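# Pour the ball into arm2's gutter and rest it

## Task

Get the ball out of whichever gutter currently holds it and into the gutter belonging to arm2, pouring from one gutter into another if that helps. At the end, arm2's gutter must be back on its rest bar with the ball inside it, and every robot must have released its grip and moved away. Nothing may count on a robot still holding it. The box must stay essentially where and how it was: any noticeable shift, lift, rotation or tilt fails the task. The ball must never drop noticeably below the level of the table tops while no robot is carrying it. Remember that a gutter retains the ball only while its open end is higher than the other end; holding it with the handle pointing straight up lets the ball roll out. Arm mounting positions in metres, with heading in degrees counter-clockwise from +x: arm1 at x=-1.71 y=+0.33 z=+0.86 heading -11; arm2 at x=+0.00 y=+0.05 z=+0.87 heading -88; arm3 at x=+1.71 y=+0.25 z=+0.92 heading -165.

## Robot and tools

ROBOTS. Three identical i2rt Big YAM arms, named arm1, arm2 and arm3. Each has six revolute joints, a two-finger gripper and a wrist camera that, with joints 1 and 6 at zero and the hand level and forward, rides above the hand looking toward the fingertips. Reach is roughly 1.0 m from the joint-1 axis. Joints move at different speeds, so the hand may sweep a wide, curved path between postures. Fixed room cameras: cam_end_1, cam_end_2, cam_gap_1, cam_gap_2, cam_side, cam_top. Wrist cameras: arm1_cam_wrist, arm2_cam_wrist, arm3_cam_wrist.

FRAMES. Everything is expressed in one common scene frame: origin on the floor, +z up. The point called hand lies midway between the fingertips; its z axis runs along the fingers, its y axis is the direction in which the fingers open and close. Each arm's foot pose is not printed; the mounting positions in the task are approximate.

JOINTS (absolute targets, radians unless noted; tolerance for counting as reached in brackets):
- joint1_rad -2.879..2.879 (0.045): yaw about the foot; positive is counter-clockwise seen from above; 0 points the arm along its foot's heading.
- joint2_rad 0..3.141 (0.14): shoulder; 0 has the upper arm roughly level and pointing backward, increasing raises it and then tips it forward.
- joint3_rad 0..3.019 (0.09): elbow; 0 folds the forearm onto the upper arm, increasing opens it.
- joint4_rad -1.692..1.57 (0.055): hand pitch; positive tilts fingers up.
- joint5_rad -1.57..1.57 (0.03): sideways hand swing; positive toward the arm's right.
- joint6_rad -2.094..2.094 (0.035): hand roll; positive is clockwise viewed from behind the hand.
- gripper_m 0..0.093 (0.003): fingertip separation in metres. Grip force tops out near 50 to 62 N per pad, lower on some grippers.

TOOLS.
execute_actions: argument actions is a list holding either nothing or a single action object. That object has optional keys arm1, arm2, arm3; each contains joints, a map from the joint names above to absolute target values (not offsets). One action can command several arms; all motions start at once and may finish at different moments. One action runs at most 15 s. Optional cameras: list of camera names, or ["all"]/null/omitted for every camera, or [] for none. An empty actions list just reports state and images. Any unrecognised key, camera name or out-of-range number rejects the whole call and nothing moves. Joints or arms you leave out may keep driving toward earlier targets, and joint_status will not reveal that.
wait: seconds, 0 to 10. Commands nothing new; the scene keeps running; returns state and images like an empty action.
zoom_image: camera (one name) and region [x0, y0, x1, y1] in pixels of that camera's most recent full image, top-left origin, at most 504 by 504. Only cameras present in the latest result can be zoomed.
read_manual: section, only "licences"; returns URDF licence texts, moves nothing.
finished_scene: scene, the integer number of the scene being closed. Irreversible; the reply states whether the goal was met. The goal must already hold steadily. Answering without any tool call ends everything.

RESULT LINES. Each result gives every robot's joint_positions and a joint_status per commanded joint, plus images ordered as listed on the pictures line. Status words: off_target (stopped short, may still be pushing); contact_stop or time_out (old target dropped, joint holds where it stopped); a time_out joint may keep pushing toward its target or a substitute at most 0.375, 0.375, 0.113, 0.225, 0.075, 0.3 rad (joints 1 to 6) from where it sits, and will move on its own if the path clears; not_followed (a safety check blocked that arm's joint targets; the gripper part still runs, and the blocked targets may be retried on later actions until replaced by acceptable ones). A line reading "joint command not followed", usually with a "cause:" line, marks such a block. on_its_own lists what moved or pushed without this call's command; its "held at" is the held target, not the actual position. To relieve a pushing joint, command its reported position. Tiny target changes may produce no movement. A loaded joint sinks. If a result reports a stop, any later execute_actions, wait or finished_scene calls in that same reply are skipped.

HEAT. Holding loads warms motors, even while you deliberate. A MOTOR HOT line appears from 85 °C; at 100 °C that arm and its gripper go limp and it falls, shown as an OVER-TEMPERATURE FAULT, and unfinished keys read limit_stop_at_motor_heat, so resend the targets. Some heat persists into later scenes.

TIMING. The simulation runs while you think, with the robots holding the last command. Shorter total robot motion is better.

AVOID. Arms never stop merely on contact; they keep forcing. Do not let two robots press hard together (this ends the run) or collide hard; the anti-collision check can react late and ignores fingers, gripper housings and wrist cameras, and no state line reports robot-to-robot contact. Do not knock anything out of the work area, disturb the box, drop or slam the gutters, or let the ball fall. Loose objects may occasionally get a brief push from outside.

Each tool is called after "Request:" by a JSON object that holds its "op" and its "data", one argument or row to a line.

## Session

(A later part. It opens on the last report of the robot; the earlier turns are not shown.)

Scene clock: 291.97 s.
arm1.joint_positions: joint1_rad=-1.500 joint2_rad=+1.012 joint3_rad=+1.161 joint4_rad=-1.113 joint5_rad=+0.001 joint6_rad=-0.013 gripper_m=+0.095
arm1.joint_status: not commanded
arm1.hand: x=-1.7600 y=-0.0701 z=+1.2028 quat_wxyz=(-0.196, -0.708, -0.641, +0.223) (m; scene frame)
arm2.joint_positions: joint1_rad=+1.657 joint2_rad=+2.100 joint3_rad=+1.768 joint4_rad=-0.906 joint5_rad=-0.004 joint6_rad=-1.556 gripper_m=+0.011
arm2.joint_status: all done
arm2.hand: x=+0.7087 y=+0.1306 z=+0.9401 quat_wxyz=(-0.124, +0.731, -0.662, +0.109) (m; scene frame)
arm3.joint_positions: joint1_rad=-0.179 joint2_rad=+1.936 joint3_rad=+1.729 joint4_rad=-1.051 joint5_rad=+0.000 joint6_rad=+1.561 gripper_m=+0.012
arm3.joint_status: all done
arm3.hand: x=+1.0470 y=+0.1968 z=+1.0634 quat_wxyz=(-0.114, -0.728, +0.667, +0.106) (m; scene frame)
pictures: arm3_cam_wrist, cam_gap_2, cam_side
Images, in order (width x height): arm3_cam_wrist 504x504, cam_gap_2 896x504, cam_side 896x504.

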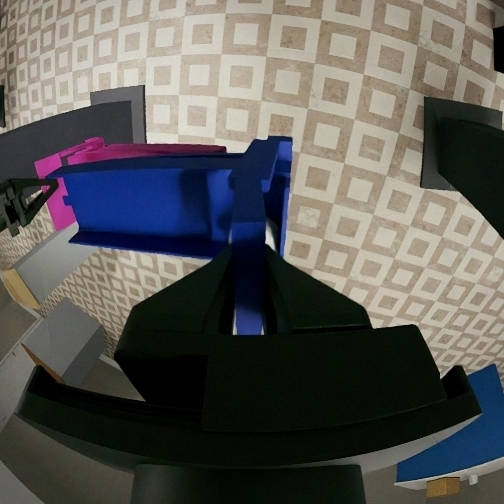

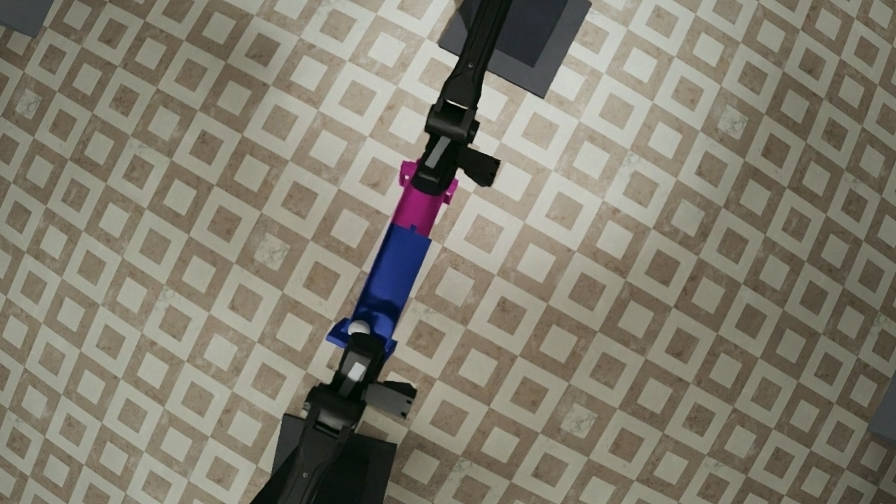

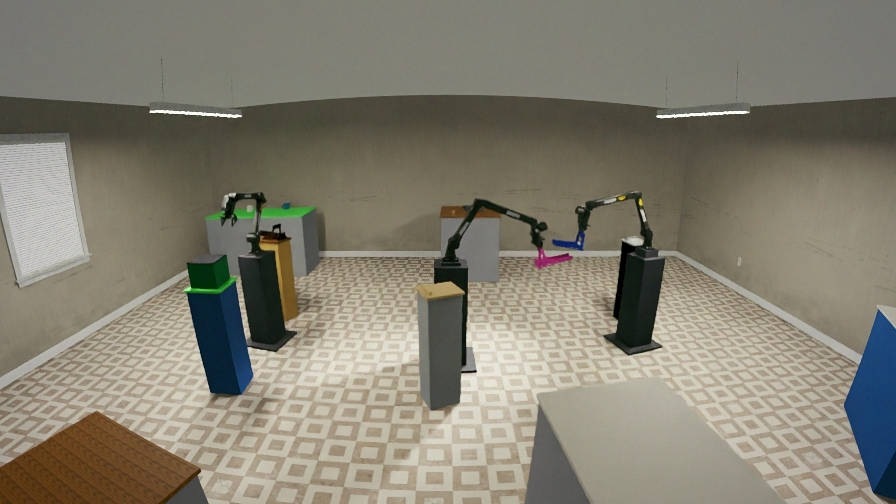

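Request:
{"op": "execute_actions", "data": {
  "actions": [
    {"arm3":{"joints":{"joint2_rad":1.99,"joint3_rad":2.0,"joint4_rad":-1.58}}}
  ],
  "cameras": ["arm3_cam_wrist","arm2_cam_wrist","cam_side","cam_gap_2"]
}}

Request:
{"op": "zoom_image", "data": {
  "camera": "cam_side",
  "region": [500, 190, 640, 290]
}}

Scene clock: 303.57 s.
arm1.joint_positions: joint1_rad=-1.500 joint2_rad=+1.012 joint3_rad=+1.161 joint4_rad=-1.113 joint5_rad=+0.001 joint6_rad=-0.013 gripper_m=+0.095
arm1.joint_status: not commanded
arm1.hand: x=-1.7600 y=-0.0701 z=+1.2028 quat_wxyz=(-0.196, -0.708, -0.641, +0.223) (m; scene frame)
arm2.joint_positions: joint1_rad=+1.657 joint2_rad=+2.100 joint3_rad=+1.768 joint4_rad=-0.901 joint5_rad=-0.003 joint6_rad=-1.557 gripper_m=+0.011
arm2.joint_status: not commanded
arm2.hand: x=+0.7098 y=+0.1306 z=+0.9405 quat_wxyz=(-0.126, +0.731, -0.662, +0.111) (m; scene frame)
arm3.joint_positions: joint1_rad=-0.179 joint2_rad=+1.998 joint3_rad=+1.939 joint4_rad=-1.571 joint5_rad=+0.000 joint6_rad=+1.561 gripper_m=+0.012
arm3.joint_status: all done
arm3.hand: x=+1.1092 y=+0.2016 z=+1.0955 quat_wxyz=(+0.021, -0.737, +0.675, -0.020) (m; scene frame)
pictures: arm2_cam_wrist, arm3_cam_wrist, cam_gap_2, cam_side
Images, in order (width x height): arm2_cam_wrist 504x504, arm3_cam_wrist 504x504, cam_gap_2 896x504, cam_side 896x504.

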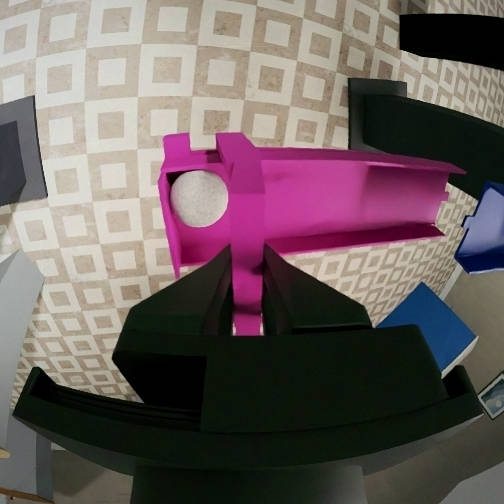

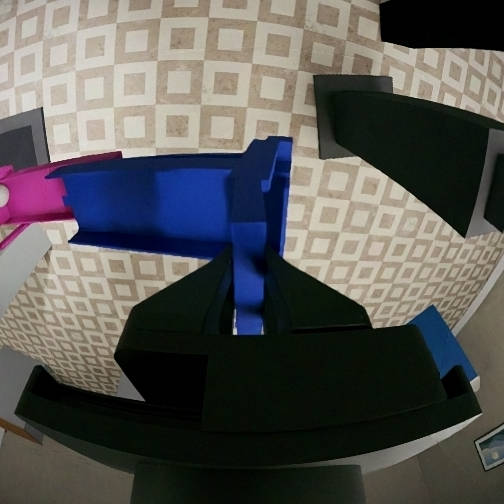

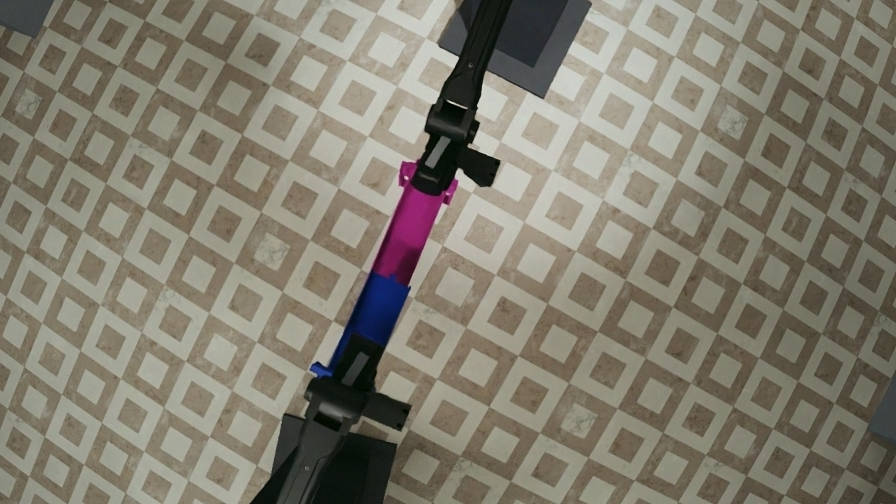

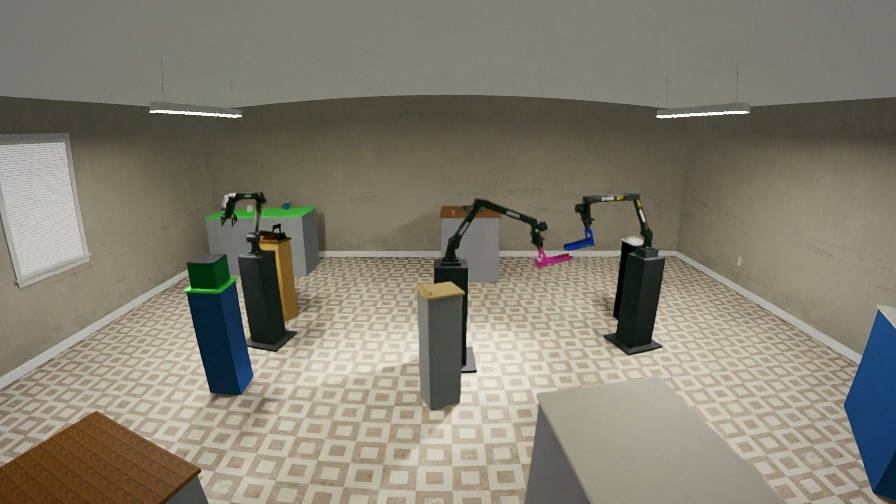

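Region (500, 190, 640, 290) of cam_side's 896x504 image, scaled by 3.600, with more detail than that image has; it fills the top 360 rows of this view, and the rest is white.

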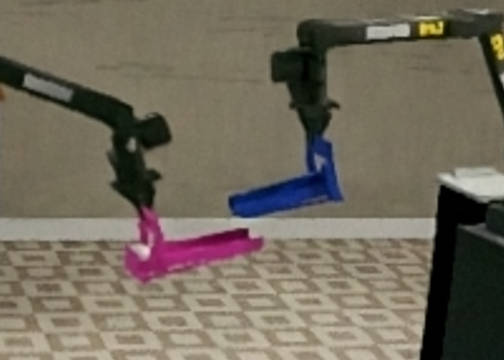

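Request:
{"op": "execute_actions", "data": {
  "actions": [
    {"arm3":{"joints":{"joint2_rad":1.6,"joint3_rad":1.73,"joint4_rad":-1.33}}}
  ],
  "cameras": []
}}

Request:
{"op": "execute_actions", "data": {
  "actions": [
    {"arm2":{"joints":{"joint2_rad":1.7,"joint3_rad":1.8,"joint4_rad":-1.28}},"arm3":{"joints":{"joint1_rad":-2.215}}}
  ],
  "cameras": []
}}

Request:
{"op": "execute_actions", "data": {
  "actions": [
    {"arm2":{"joints":{"joint1_rad":-0.05,"joint4_rad":-1.43,"joint5_rad":0.4,"joint6_rad":-0.343}},"arm3":{"joints":{"joint5_rad":-0.2,"joint6_rad":1.013,"joint4_rad":-1.3}}}
  ],
  "cameras": ["arm2_cam_wrist","arm3_cam_wrist","cam_side"]
}}

Scene clock: 317.47 s.
arm1.joint_positions: joint1_rad=-1.500 joint2_rad=+1.012 joint3_rad=+1.161 joint4_rad=-1.113 joint5_rad=+0.001 joint6_rad=-0.013 gripper_m=+0.095
arm1.joint_status: not commanded
arm1.hand: x=-1.7600 y=-0.0701 z=+1.2028 quat_wxyz=(-0.196, -0.708, -0.641, +0.223) (m; scene frame)
arm2.joint_positions: joint1_rad=+1.657 joint2_rad=+2.100 joint3_rad=+1.768 joint4_rad=-0.901 joint5_rad=-0.003 joint6_rad=-1.557 gripper_m=+0.011
arm2.joint_status: not commanded
arm2.hand: x=+0.7098 y=+0.1306 z=+0.9405 quat_wxyz=(-0.126, +0.731, -0.662, +0.111) (m; scene frame)
arm3.joint_positions: joint1_rad=-0.179 joint2_rad=+1.596 joint3_rad=+1.723 joint4_rad=-1.349 joint5_rad=+0.000 joint6_rad=+1.561 gripper_m=+0.012
arm3.joint_status: all done
arm3.hand: x=+1.1542 y=+0.2052 z=+1.2406 quat_wxyz=(-0.127, -0.726, +0.665, +0.118) (m; scene frame)
pictures: none
No camera images: the call's "cameras" was empty. Leave "cameras" out to get every camera's image.

Scene clock: 319.57 s.
arm1.joint_positions: joint1_rad=-1.500 joint2_rad=+1.012 joint3_rad=+1.161 joint4_rad=-1.113 joint5_rad=+0.001 joint6_rad=-0.013 gripper_m=+0.095
arm1.joint_status: not commanded
arm1.hand: x=-1.7600 y=-0.0701 z=+1.2028 quat_wxyz=(-0.196, -0.708, -0.641, +0.223) (m; scene frame)
arm2.joint_positions: joint1_rad=+1.657 joint2_rad=+1.727 joint3_rad=+1.768 joint4_rad=-1.273 joint5_rad=-0.003 joint6_rad=-1.557 gripper_m=+0.011
arm2.joint_status: all done
arm2.hand: x=+0.6074 y=+0.1197 z=+1.1513 quat_wxyz=(-0.126, +0.731, -0.662, +0.111) (m; scene frame)
arm3.joint_positions: joint1_rad=-2.224 joint2_rad=+1.614 joint3_rad=+1.723 joint4_rad=-1.337 joint5_rad=+0.003 joint6_rad=+1.561 gripper_m=+0.012
arm3.joint_status: all done
arm3.hand: x=+1.9353 y=+0.7724 z=+1.2320 quat_wxyz=(+0.036, +0.190, +0.967, +0.167) (m; scene frame)
pictures: none
No camera images: the call's "cameras" was empty. Leave "cameras" out to get every camera's image.

Scene clock: 321.53 s.
arm1.joint_positions: joint1_rad=-1.500 joint2_rad=+1.012 joint3_rad=+1.161 joint4_rad=-1.113 joint5_rad=+0.001 joint6_rad=-0.013 gripper_m=+0.095
arm1.joint_status: not commanded
arm1.hand: x=-1.7600 y=-0.0701 z=+1.2028 quat_wxyz=(-0.196, -0.708, -0.641, +0.223) (m; scene frame)
arm2.joint_positions: joint1_rad=-0.060 joint2_rad=+1.727 joint3_rad=+1.768 joint4_rad=-1.420 joint5_rad=+0.395 joint6_rad=-0.356 gripper_m=+0.011
arm2.joint_status: all done
arm2.hand: x=-0.0852 y=-0.5203 z=+1.1577 quat_wxyz=(+0.109, -0.585, -0.781, +0.188) (m; scene frame)
arm3.joint_positions: joint1_rad=-2.224 joint2_rad=+1.614 joint3_rad=+1.723 joint4_rad=-1.322 joint5_rad=-0.195 joint6_rad=+1.024 gripper_m=+0.012
arm3.joint_status: all done
arm3.hand: x=+1.9048 y=+0.7876 z=+1.2362 quat_wxyz=(-0.005, -0.091, +0.975, +0.201) (m; scene frame)
pictures: arm2_cam_wrist, arm3_cam_wrist, cam_side
Images, in order (width x height): arm2_cam_wrist 504x504, arm3_cam_wrist 504x504, cam_side 896x504.

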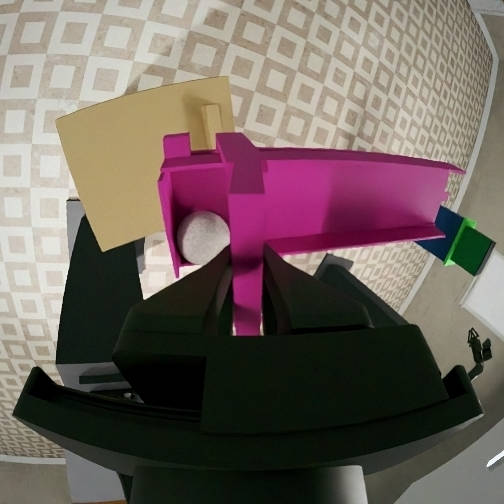

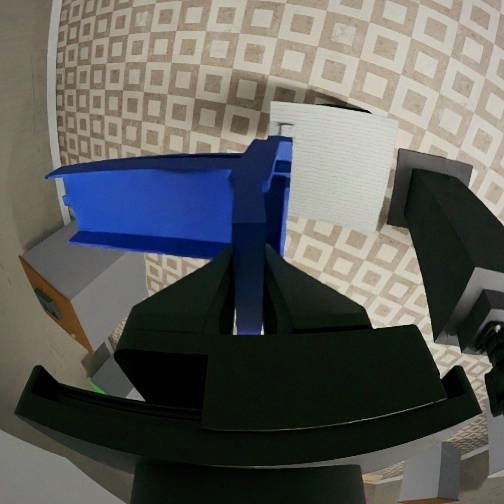

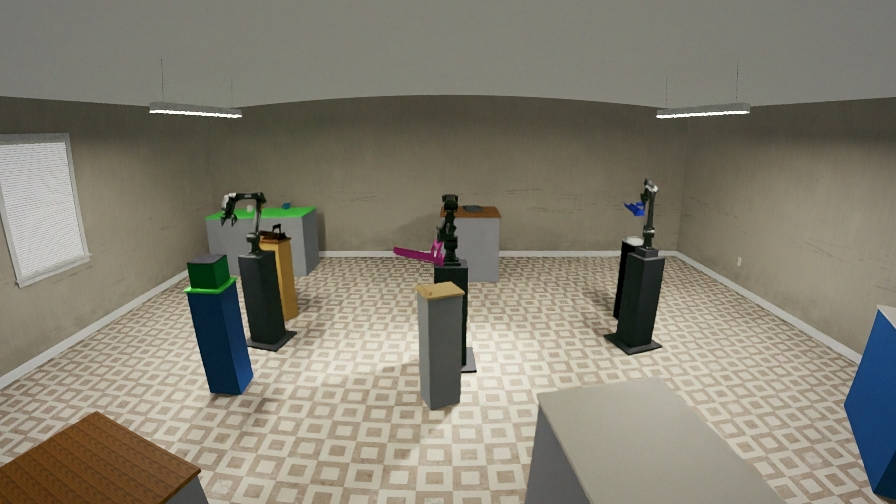

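Request:
{"op": "execute_actions", "data": {
  "actions": [
    {"arm2":{"joints":{"joint1_rad":-0.03,"joint2_rad":1.79,"joint3_rad":1.57,"joint4_rad":-1.24,"joint5_rad":0.3}},"arm3":{"joints":{"joint2_rad":1.73,"joint3_rad":1.36,"joint4_rad":-1.0}}}
  ],
  "cameras": ["arm2_cam_wrist","arm3_cam_wrist","cam_side","cam_end_2"]
}}

Request:
{"op": "zoom_image", "data": {
  "camera": "cam_side",
  "region": [370, 200, 530, 320]
}}

Request:
{"op": "zoom_image", "data": {
  "camera": "cam_end_2",
  "region": [450, 190, 610, 310]
}}

Scene clock: 332.07 s.
arm1.joint_positions: joint1_rad=-1.500 joint2_rad=+1.012 joint3_rad=+1.161 joint4_rad=-1.113 joint5_rad=+0.001 joint6_rad=-0.013 gripper_m=+0.095
arm1.joint_status: not commanded
arm1.hand: x=-1.7600 y=-0.0701 z=+1.2028 quat_wxyz=(-0.196, -0.708, -0.641, +0.223) (m; scene frame)
arm2.joint_positions: joint1_rad=-0.035 joint2_rad=+1.825 joint3_rad=+1.540 joint4_rad=-1.256 joint5_rad=+0.294 joint6_rad=-0.355 gripper_m=+0.011
arm2.joint_status: all done
arm2.hand: x=-0.0547 y=-0.5057 z=+1.0106 quat_wxyz=(+0.112, -0.570, -0.808, +0.097) (m; scene frame)
arm3.joint_positions: joint1_rad=-2.224 joint2_rad=+1.761 joint3_rad=+1.330 joint4_rad=-1.016 joint5_rad=-0.196 joint6_rad=+1.023 gripper_m=+0.012
arm3.joint_status: all done
arm3.hand: x=+1.8917 y=+0.7566 z=+1.0056 quat_wxyz=(-0.059, -0.081, +0.990, +0.099) (m; scene frame)
pictures: arm2_cam_wrist, arm3_cam_wrist, cam_end_2, cam_side
Images, in order (width x height): arm2_cam_wrist 504x504, arm3_cam_wrist 504x504, cam_end_2 896x504, cam_side 896x504.

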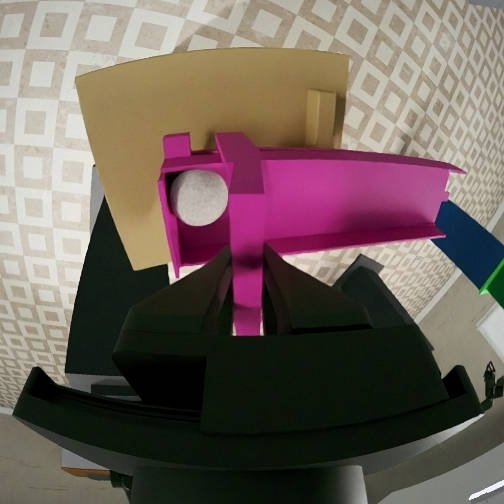

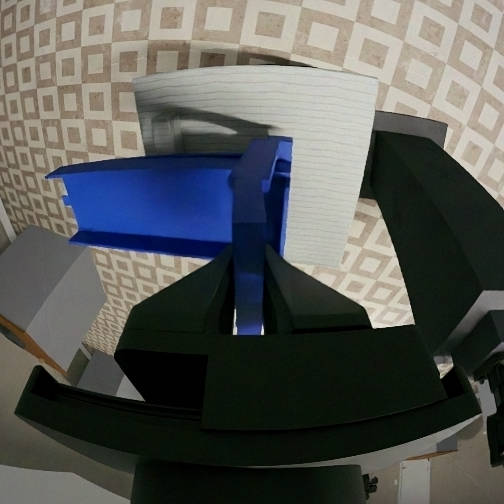

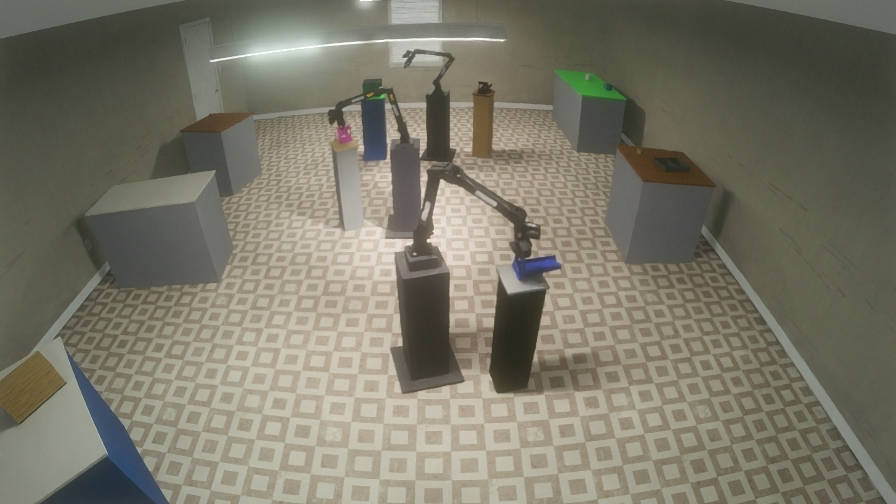

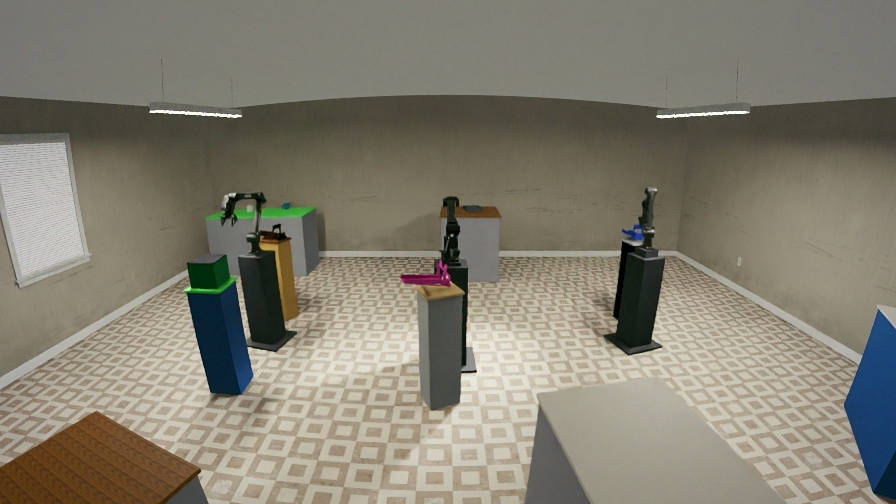

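Region (370, 200, 530, 320) of cam_side's 896x504 image, scaled by 3.150, with more detail than that image has; it fills the top 378 rows of this view, and the rest is white.

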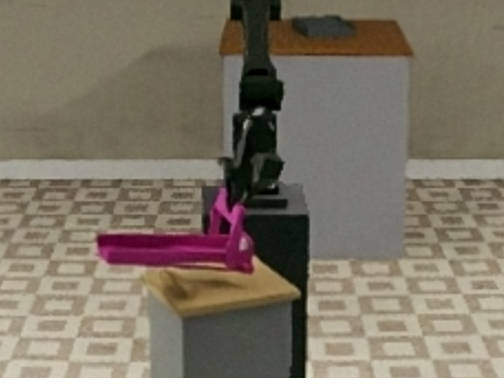

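Region (450, 190, 610, 310) of cam_end_2's 896x504 image, scaled by 3.150, with more detail than that image has; it fills the top 378 rows of this view, and the rest is white.

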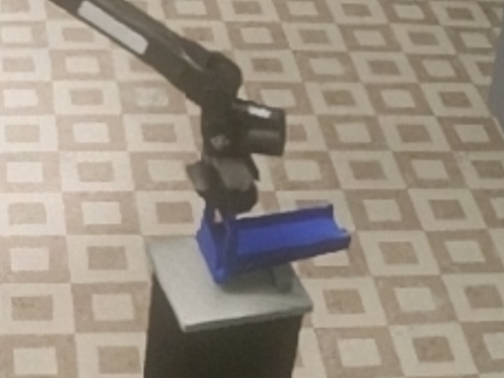

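Request:
{"op": "execute_actions", "data": {
  "actions": [
    {"arm2":{"joints":{"joint1_rad":0.03,"joint3_rad":1.5,"joint4_rad":-1.21}},"arm3":{"joints":{"joint3_rad":1.29,"joint4_rad":-1.0}}}
  ],
  "cameras": ["arm2_cam_wrist","cam_side","cam_end_2"]
}}

Request:
{"op": "zoom_image", "data": {
  "camera": "cam_side",
  "region": [370, 200, 530, 320]
}}

Request:
{"op": "zoom_image", "data": {
  "camera": "cam_end_2",
  "region": [450, 190, 610, 310]
}}

Scene clock: 341.93 s.
arm1.joint_positions: joint1_rad=-1.500 joint2_rad=+1.012 joint3_rad=+1.161 joint4_rad=-1.113 joint5_rad=+0.001 joint6_rad=-0.013 gripper_m=+0.095
arm1.joint_status: not commanded
arm1.hand: x=-1.7600 y=-0.0701 z=+1.2028 quat_wxyz=(-0.196, -0.708, -0.641, +0.223) (m; scene frame)
arm2.joint_positions: joint1_rad=+0.035 joint2_rad=+1.821 joint3_rad=+1.487 joint4_rad=-1.224 joint5_rad=+0.294 joint6_rad=-0.355 gripper_m=+0.011
arm2.joint_status: all done
arm2.hand: x=-0.0167 y=-0.4971 z=+0.9933 quat_wxyz=(+0.113, -0.541, -0.828, +0.094) (m; scene frame)
arm3.joint_positions: joint1_rad=-2.223 joint2_rad=+1.751 joint3_rad=+1.290 joint4_rad=-1.006 joint5_rad=-0.196 joint6_rad=+1.022 gripper_m=+0.012
arm3.joint_status: all done
arm3.hand: x=+1.8861 y=+0.7442 z=+0.9957 quat_wxyz=(-0.064, -0.081, +0.991, +0.090) (m; scene frame)
pictures: arm2_cam_wrist, cam_end_2, cam_side
Images, in order (width x height): arm2_cam_wrist 504x504, cam_end_2 896x504, cam_side 896x504.

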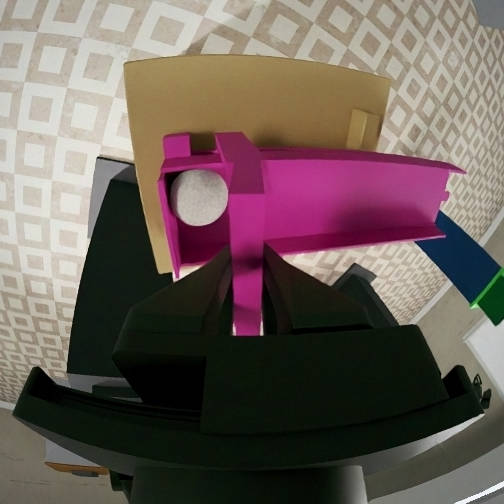

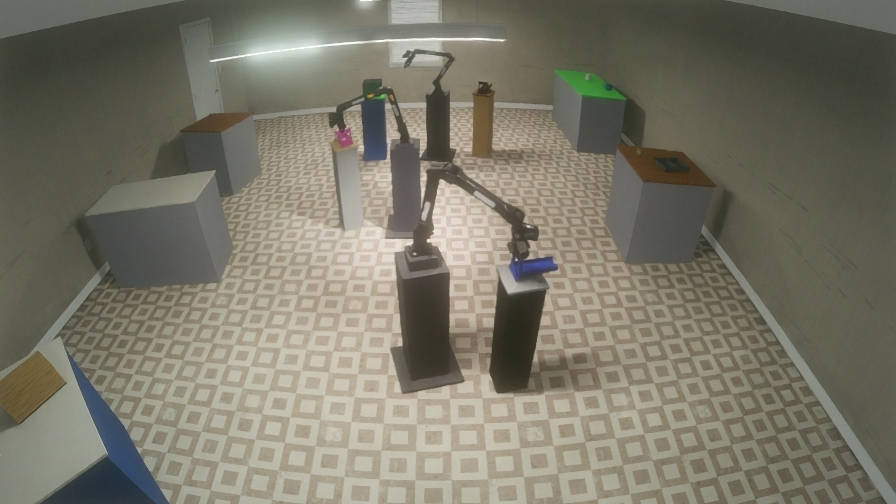

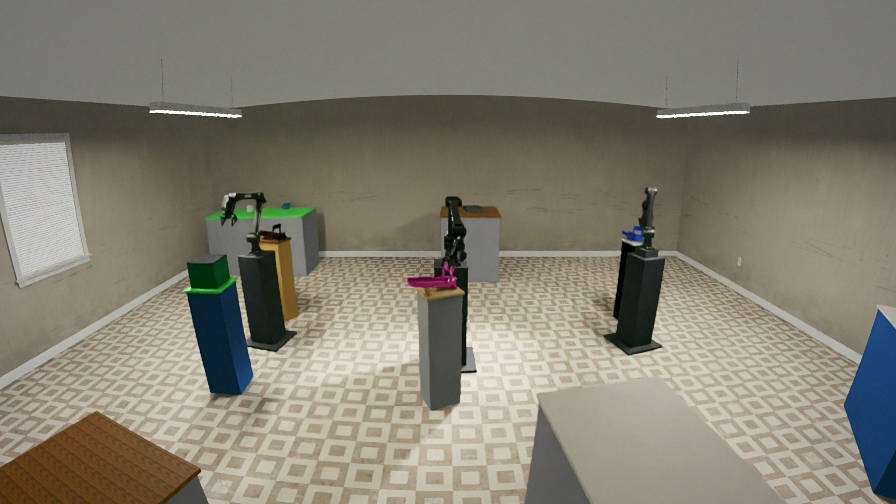

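Region (370, 200, 530, 320) of cam_side's 896x504 image, scaled by 3.150, with more detail than that image has; it fills the top 378 rows of this view, and the rest is white.

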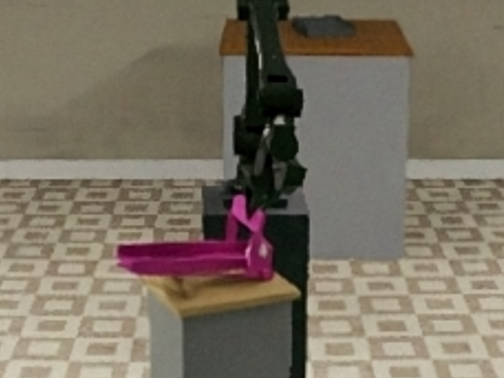

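Region (450, 190, 610, 310) of cam_end_2's 896x504 image, scaled by 3.150, with more detail than that image has; it fills the top 378 rows of this view, and the rest is white.

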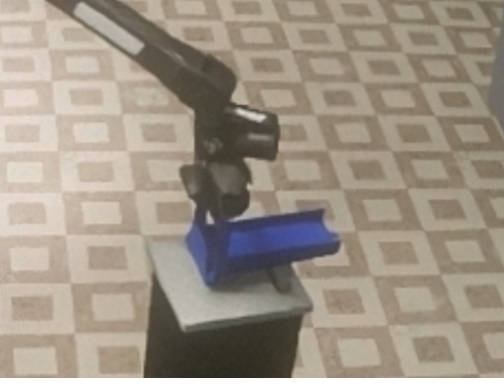

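Request:
{"op": "execute_actions", "data": {
  "actions": [
    {"arm2":{"joints":{"joint1_rad":0.02,"joint2_rad":1.86,"joint4_rad":-1.19,"joint6_rad":-0.26}},"arm3":{"joints":{"joint2_rad":1.78}}}
  ],
  "cameras": ["arm2_cam_wrist"]
}}

Request:
{"op": "execute_actions", "data": {
  "actions": [
    {"arm2":{"joints":{"gripper_m":0.09}},"arm3":{"joints":{"gripper_m":0.09}}}
  ],
  "cameras": ["arm2_cam_wrist","arm3_cam_wrist","cam_side","cam_end_2"]
}}

Scene clock: 350.87 s.
arm1.joint_positions: joint1_rad=-1.500 joint2_rad=+1.012 joint3_rad=+1.161 joint4_rad=-1.113 joint5_rad=+0.001 joint6_rad=-0.013 gripper_m=+0.095
arm1.joint_status: not commanded
arm1.hand: x=-1.7600 y=-0.0701 z=+1.2028 quat_wxyz=(-0.196, -0.708, -0.641, +0.223) (m; scene frame)
arm2.joint_positions: joint1_rad=+0.032 joint2_rad=+1.833 joint3_rad=+1.487 joint4_rad=-1.206 joint5_rad=+0.296 joint6_rad=-0.289 gripper_m=+0.011
arm2.joint_status: all done
arm2.hand: x=-0.0181 y=-0.5011 z=+0.9871 quat_wxyz=(+0.109, -0.569, -0.809, +0.101) (m; scene frame)
arm3.joint_positions: joint1_rad=-2.223 joint2_rad=+1.753 joint3_rad=+1.290 joint4_rad=-1.006 joint5_rad=-0.196 joint6_rad=+1.022 gripper_m=+0.012
arm3.joint_status: all done
arm3.hand: x=+1.8860 y=+0.7442 z=+0.9947 quat_wxyz=(-0.064, -0.081, +0.991, +0.089) (m; scene frame)
pictures: arm2_cam_wrist
Images, in order (width x height): arm2_cam_wrist 504x504.

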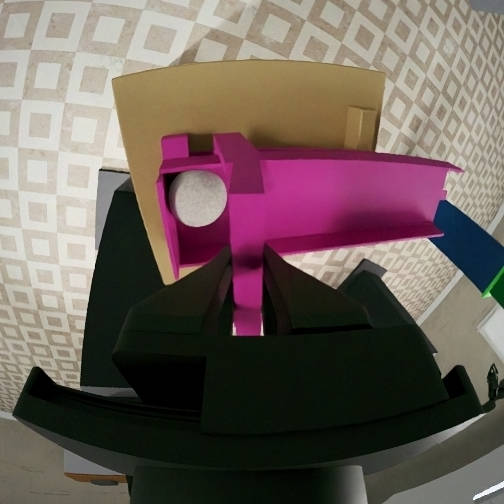

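Scene clock: 351.57 s.
arm1.joint_positions: joint1_rad=-1.500 joint2_rad=+1.012 joint3_rad=+1.161 joint4_rad=-1.113 joint5_rad=+0.001 joint6_rad=-0.013 gripper_m=+0.095
arm1.joint_status: not commanded
arm1.hand: x=-1.7600 y=-0.0701 z=+1.2028 quat_wxyz=(-0.196, -0.708, -0.641, +0.223) (m; scene frame)
arm2.joint_positions: joint1_rad=+0.031 joint2_rad=+1.852 joint3_rad=+1.487 joint4_rad=-1.205 joint5_rad=+0.299 joint6_rad=-0.275 gripper_m=+0.090
arm2.joint_status: all done
arm2.hand: x=-0.0192 y=-0.5010 z=+0.9772 quat_wxyz=(+0.115, -0.574, -0.805, +0.096) (m; scene frame)
arm3.joint_positions: joint1_rad=-2.223 joint2_rad=+1.759 joint3_rad=+1.290 joint4_rad=-1.006 joint5_rad=-0.197 joint6_rad=+1.022 gripper_m=+0.090
arm3.joint_status: all done
arm3.hand: x=+1.8857 y=+0.7439 z=+0.9917 quat_wxyz=(-0.066, -0.081, +0.991, +0.087) (m; scene frame)
pictures: arm2_cam_wrist, arm3_cam_wrist, cam_end_2, cam_side
Images, in order (width x height): arm2_cam_wrist 504x504, arm3_cam_wrist 504x504, cam_end_2 896x504, cam_side 896x504.

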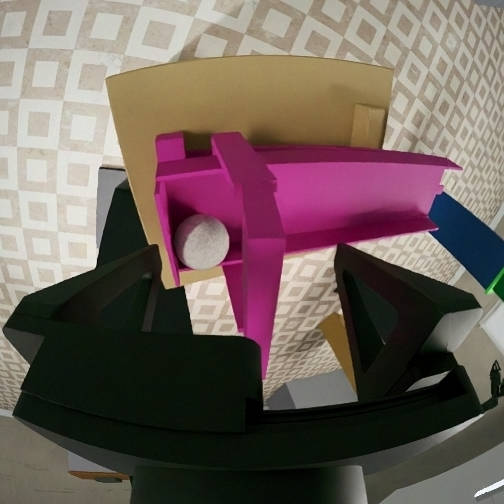

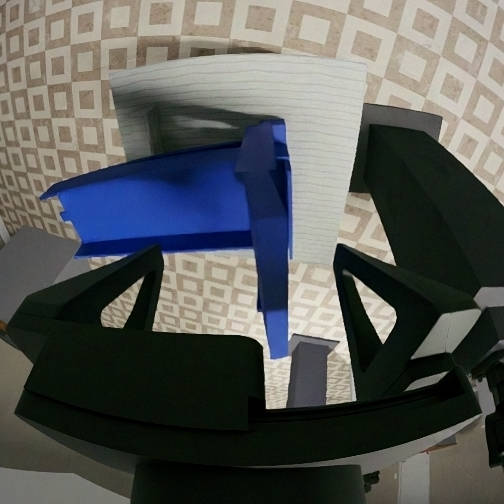

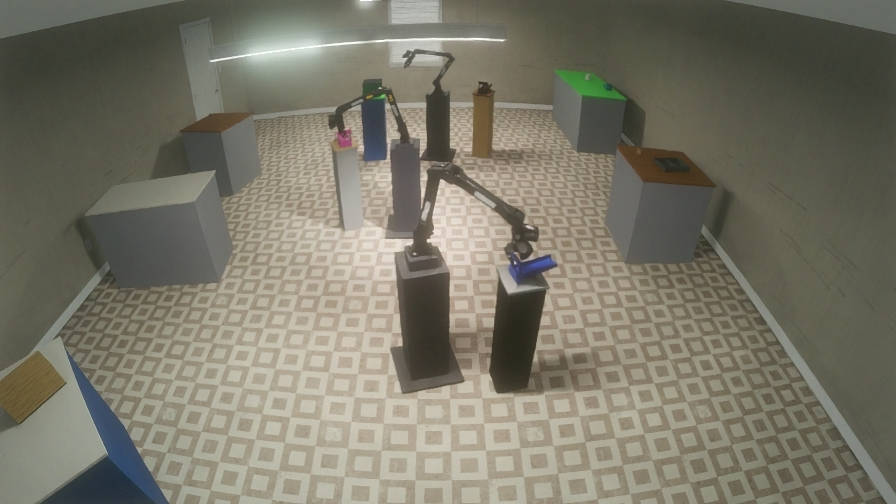

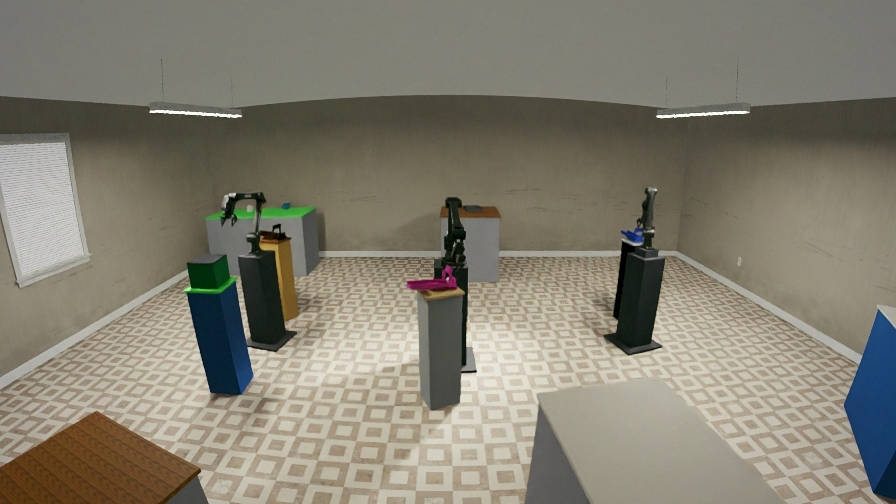

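Request:
{"op": "execute_actions", "data": {
  "actions": [
    {"arm2":{"joints":{"joint3_rad":1.85,"joint4_rad":-1.5}},"arm3":{"joints":{"joint3_rad":1.7,"joint4_rad":-1.35}}}
  ],
  "cameras": ["arm2_cam_wrist","cam_side","cam_top"]
}}

Request:
{"op": "zoom_image", "data": {
  "camera": "cam_side",
  "region": [370, 200, 530, 320]
}}

Scene clock: 360.87 s.
arm1.joint_positions: joint1_rad=-1.500 joint2_rad=+1.012 joint3_rad=+1.161 joint4_rad=-1.113 joint5_rad=+0.001 joint6_rad=-0.013 gripper_m=+0.095
arm1.joint_status: not commanded
arm1.hand: x=-1.7600 y=-0.0701 z=+1.2028 quat_wxyz=(-0.196, -0.708, -0.641, +0.223) (m; scene frame)
arm2.joint_positions: joint1_rad=+0.031 joint2_rad=+1.861 joint3_rad=+1.805 joint4_rad=-1.486 joint5_rad=+0.299 joint6_rad=-0.274 gripper_m=+0.090
arm2.joint_status: all done
arm2.hand: x=-0.0171 y=-0.5347 z=+1.0909 quat_wxyz=(+0.107, -0.576, -0.804, +0.106) (m; scene frame)
arm3.joint_positions: joint1_rad=-2.223 joint2_rad=+1.778 joint3_rad=+1.662 joint4_rad=-1.339 joint5_rad=-0.197 joint6_rad=+1.022 gripper_m=+0.090
arm3.joint_status: all done
arm3.hand: x=+1.9051 y=+0.7906 z=+1.1182 quat_wxyz=(-0.061, -0.082, +0.990, +0.096) (m; scene frame)
pictures: arm2_cam_wrist, cam_side, cam_top
Images, in order (width x height): arm2_cam_wrist 504x504, cam_side 896x504, cam_top 896x504.

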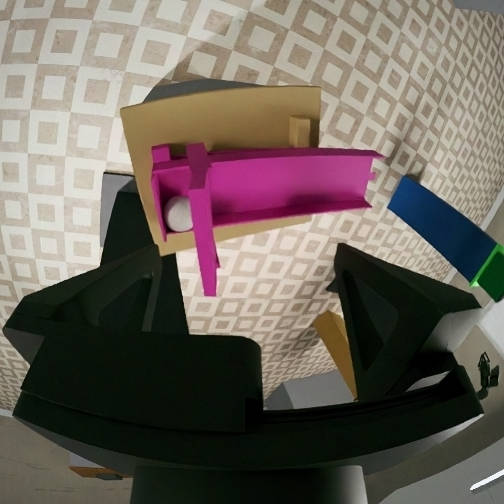

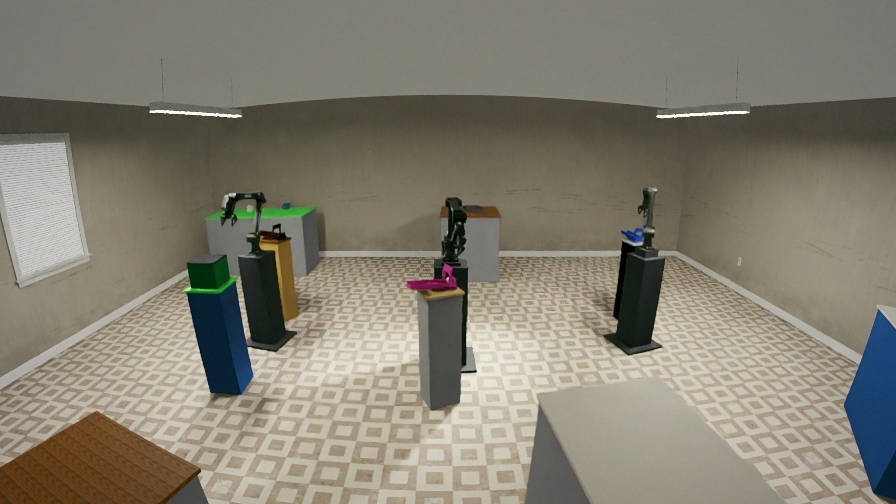

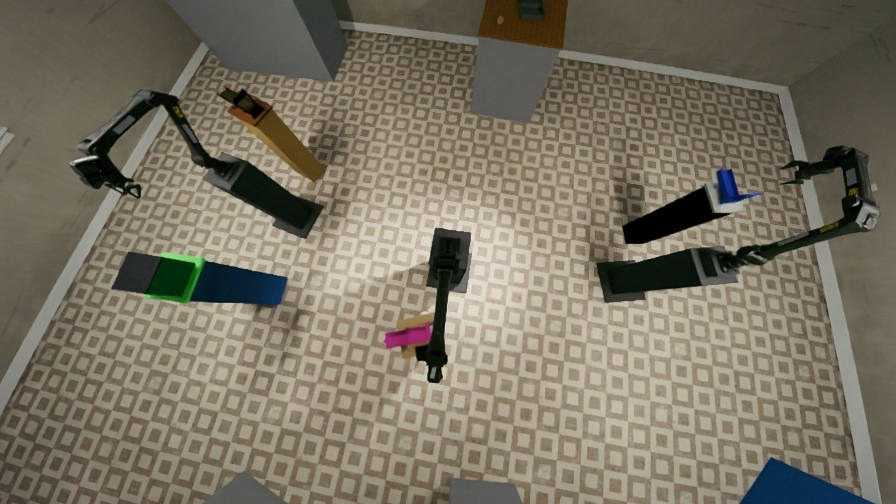

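Region (370, 200, 530, 320) of cam_side's 896x504 image, scaled by 3.150, with more detail than that image has; it fills the top 378 rows of this view, and the rest is white.

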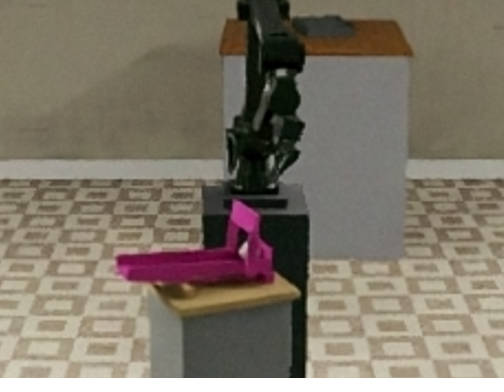

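Resting like the original pose.

Request:
{"op": "finished_scene", "data": {
  "scene": 1
}}

The scene is finished: the task was done.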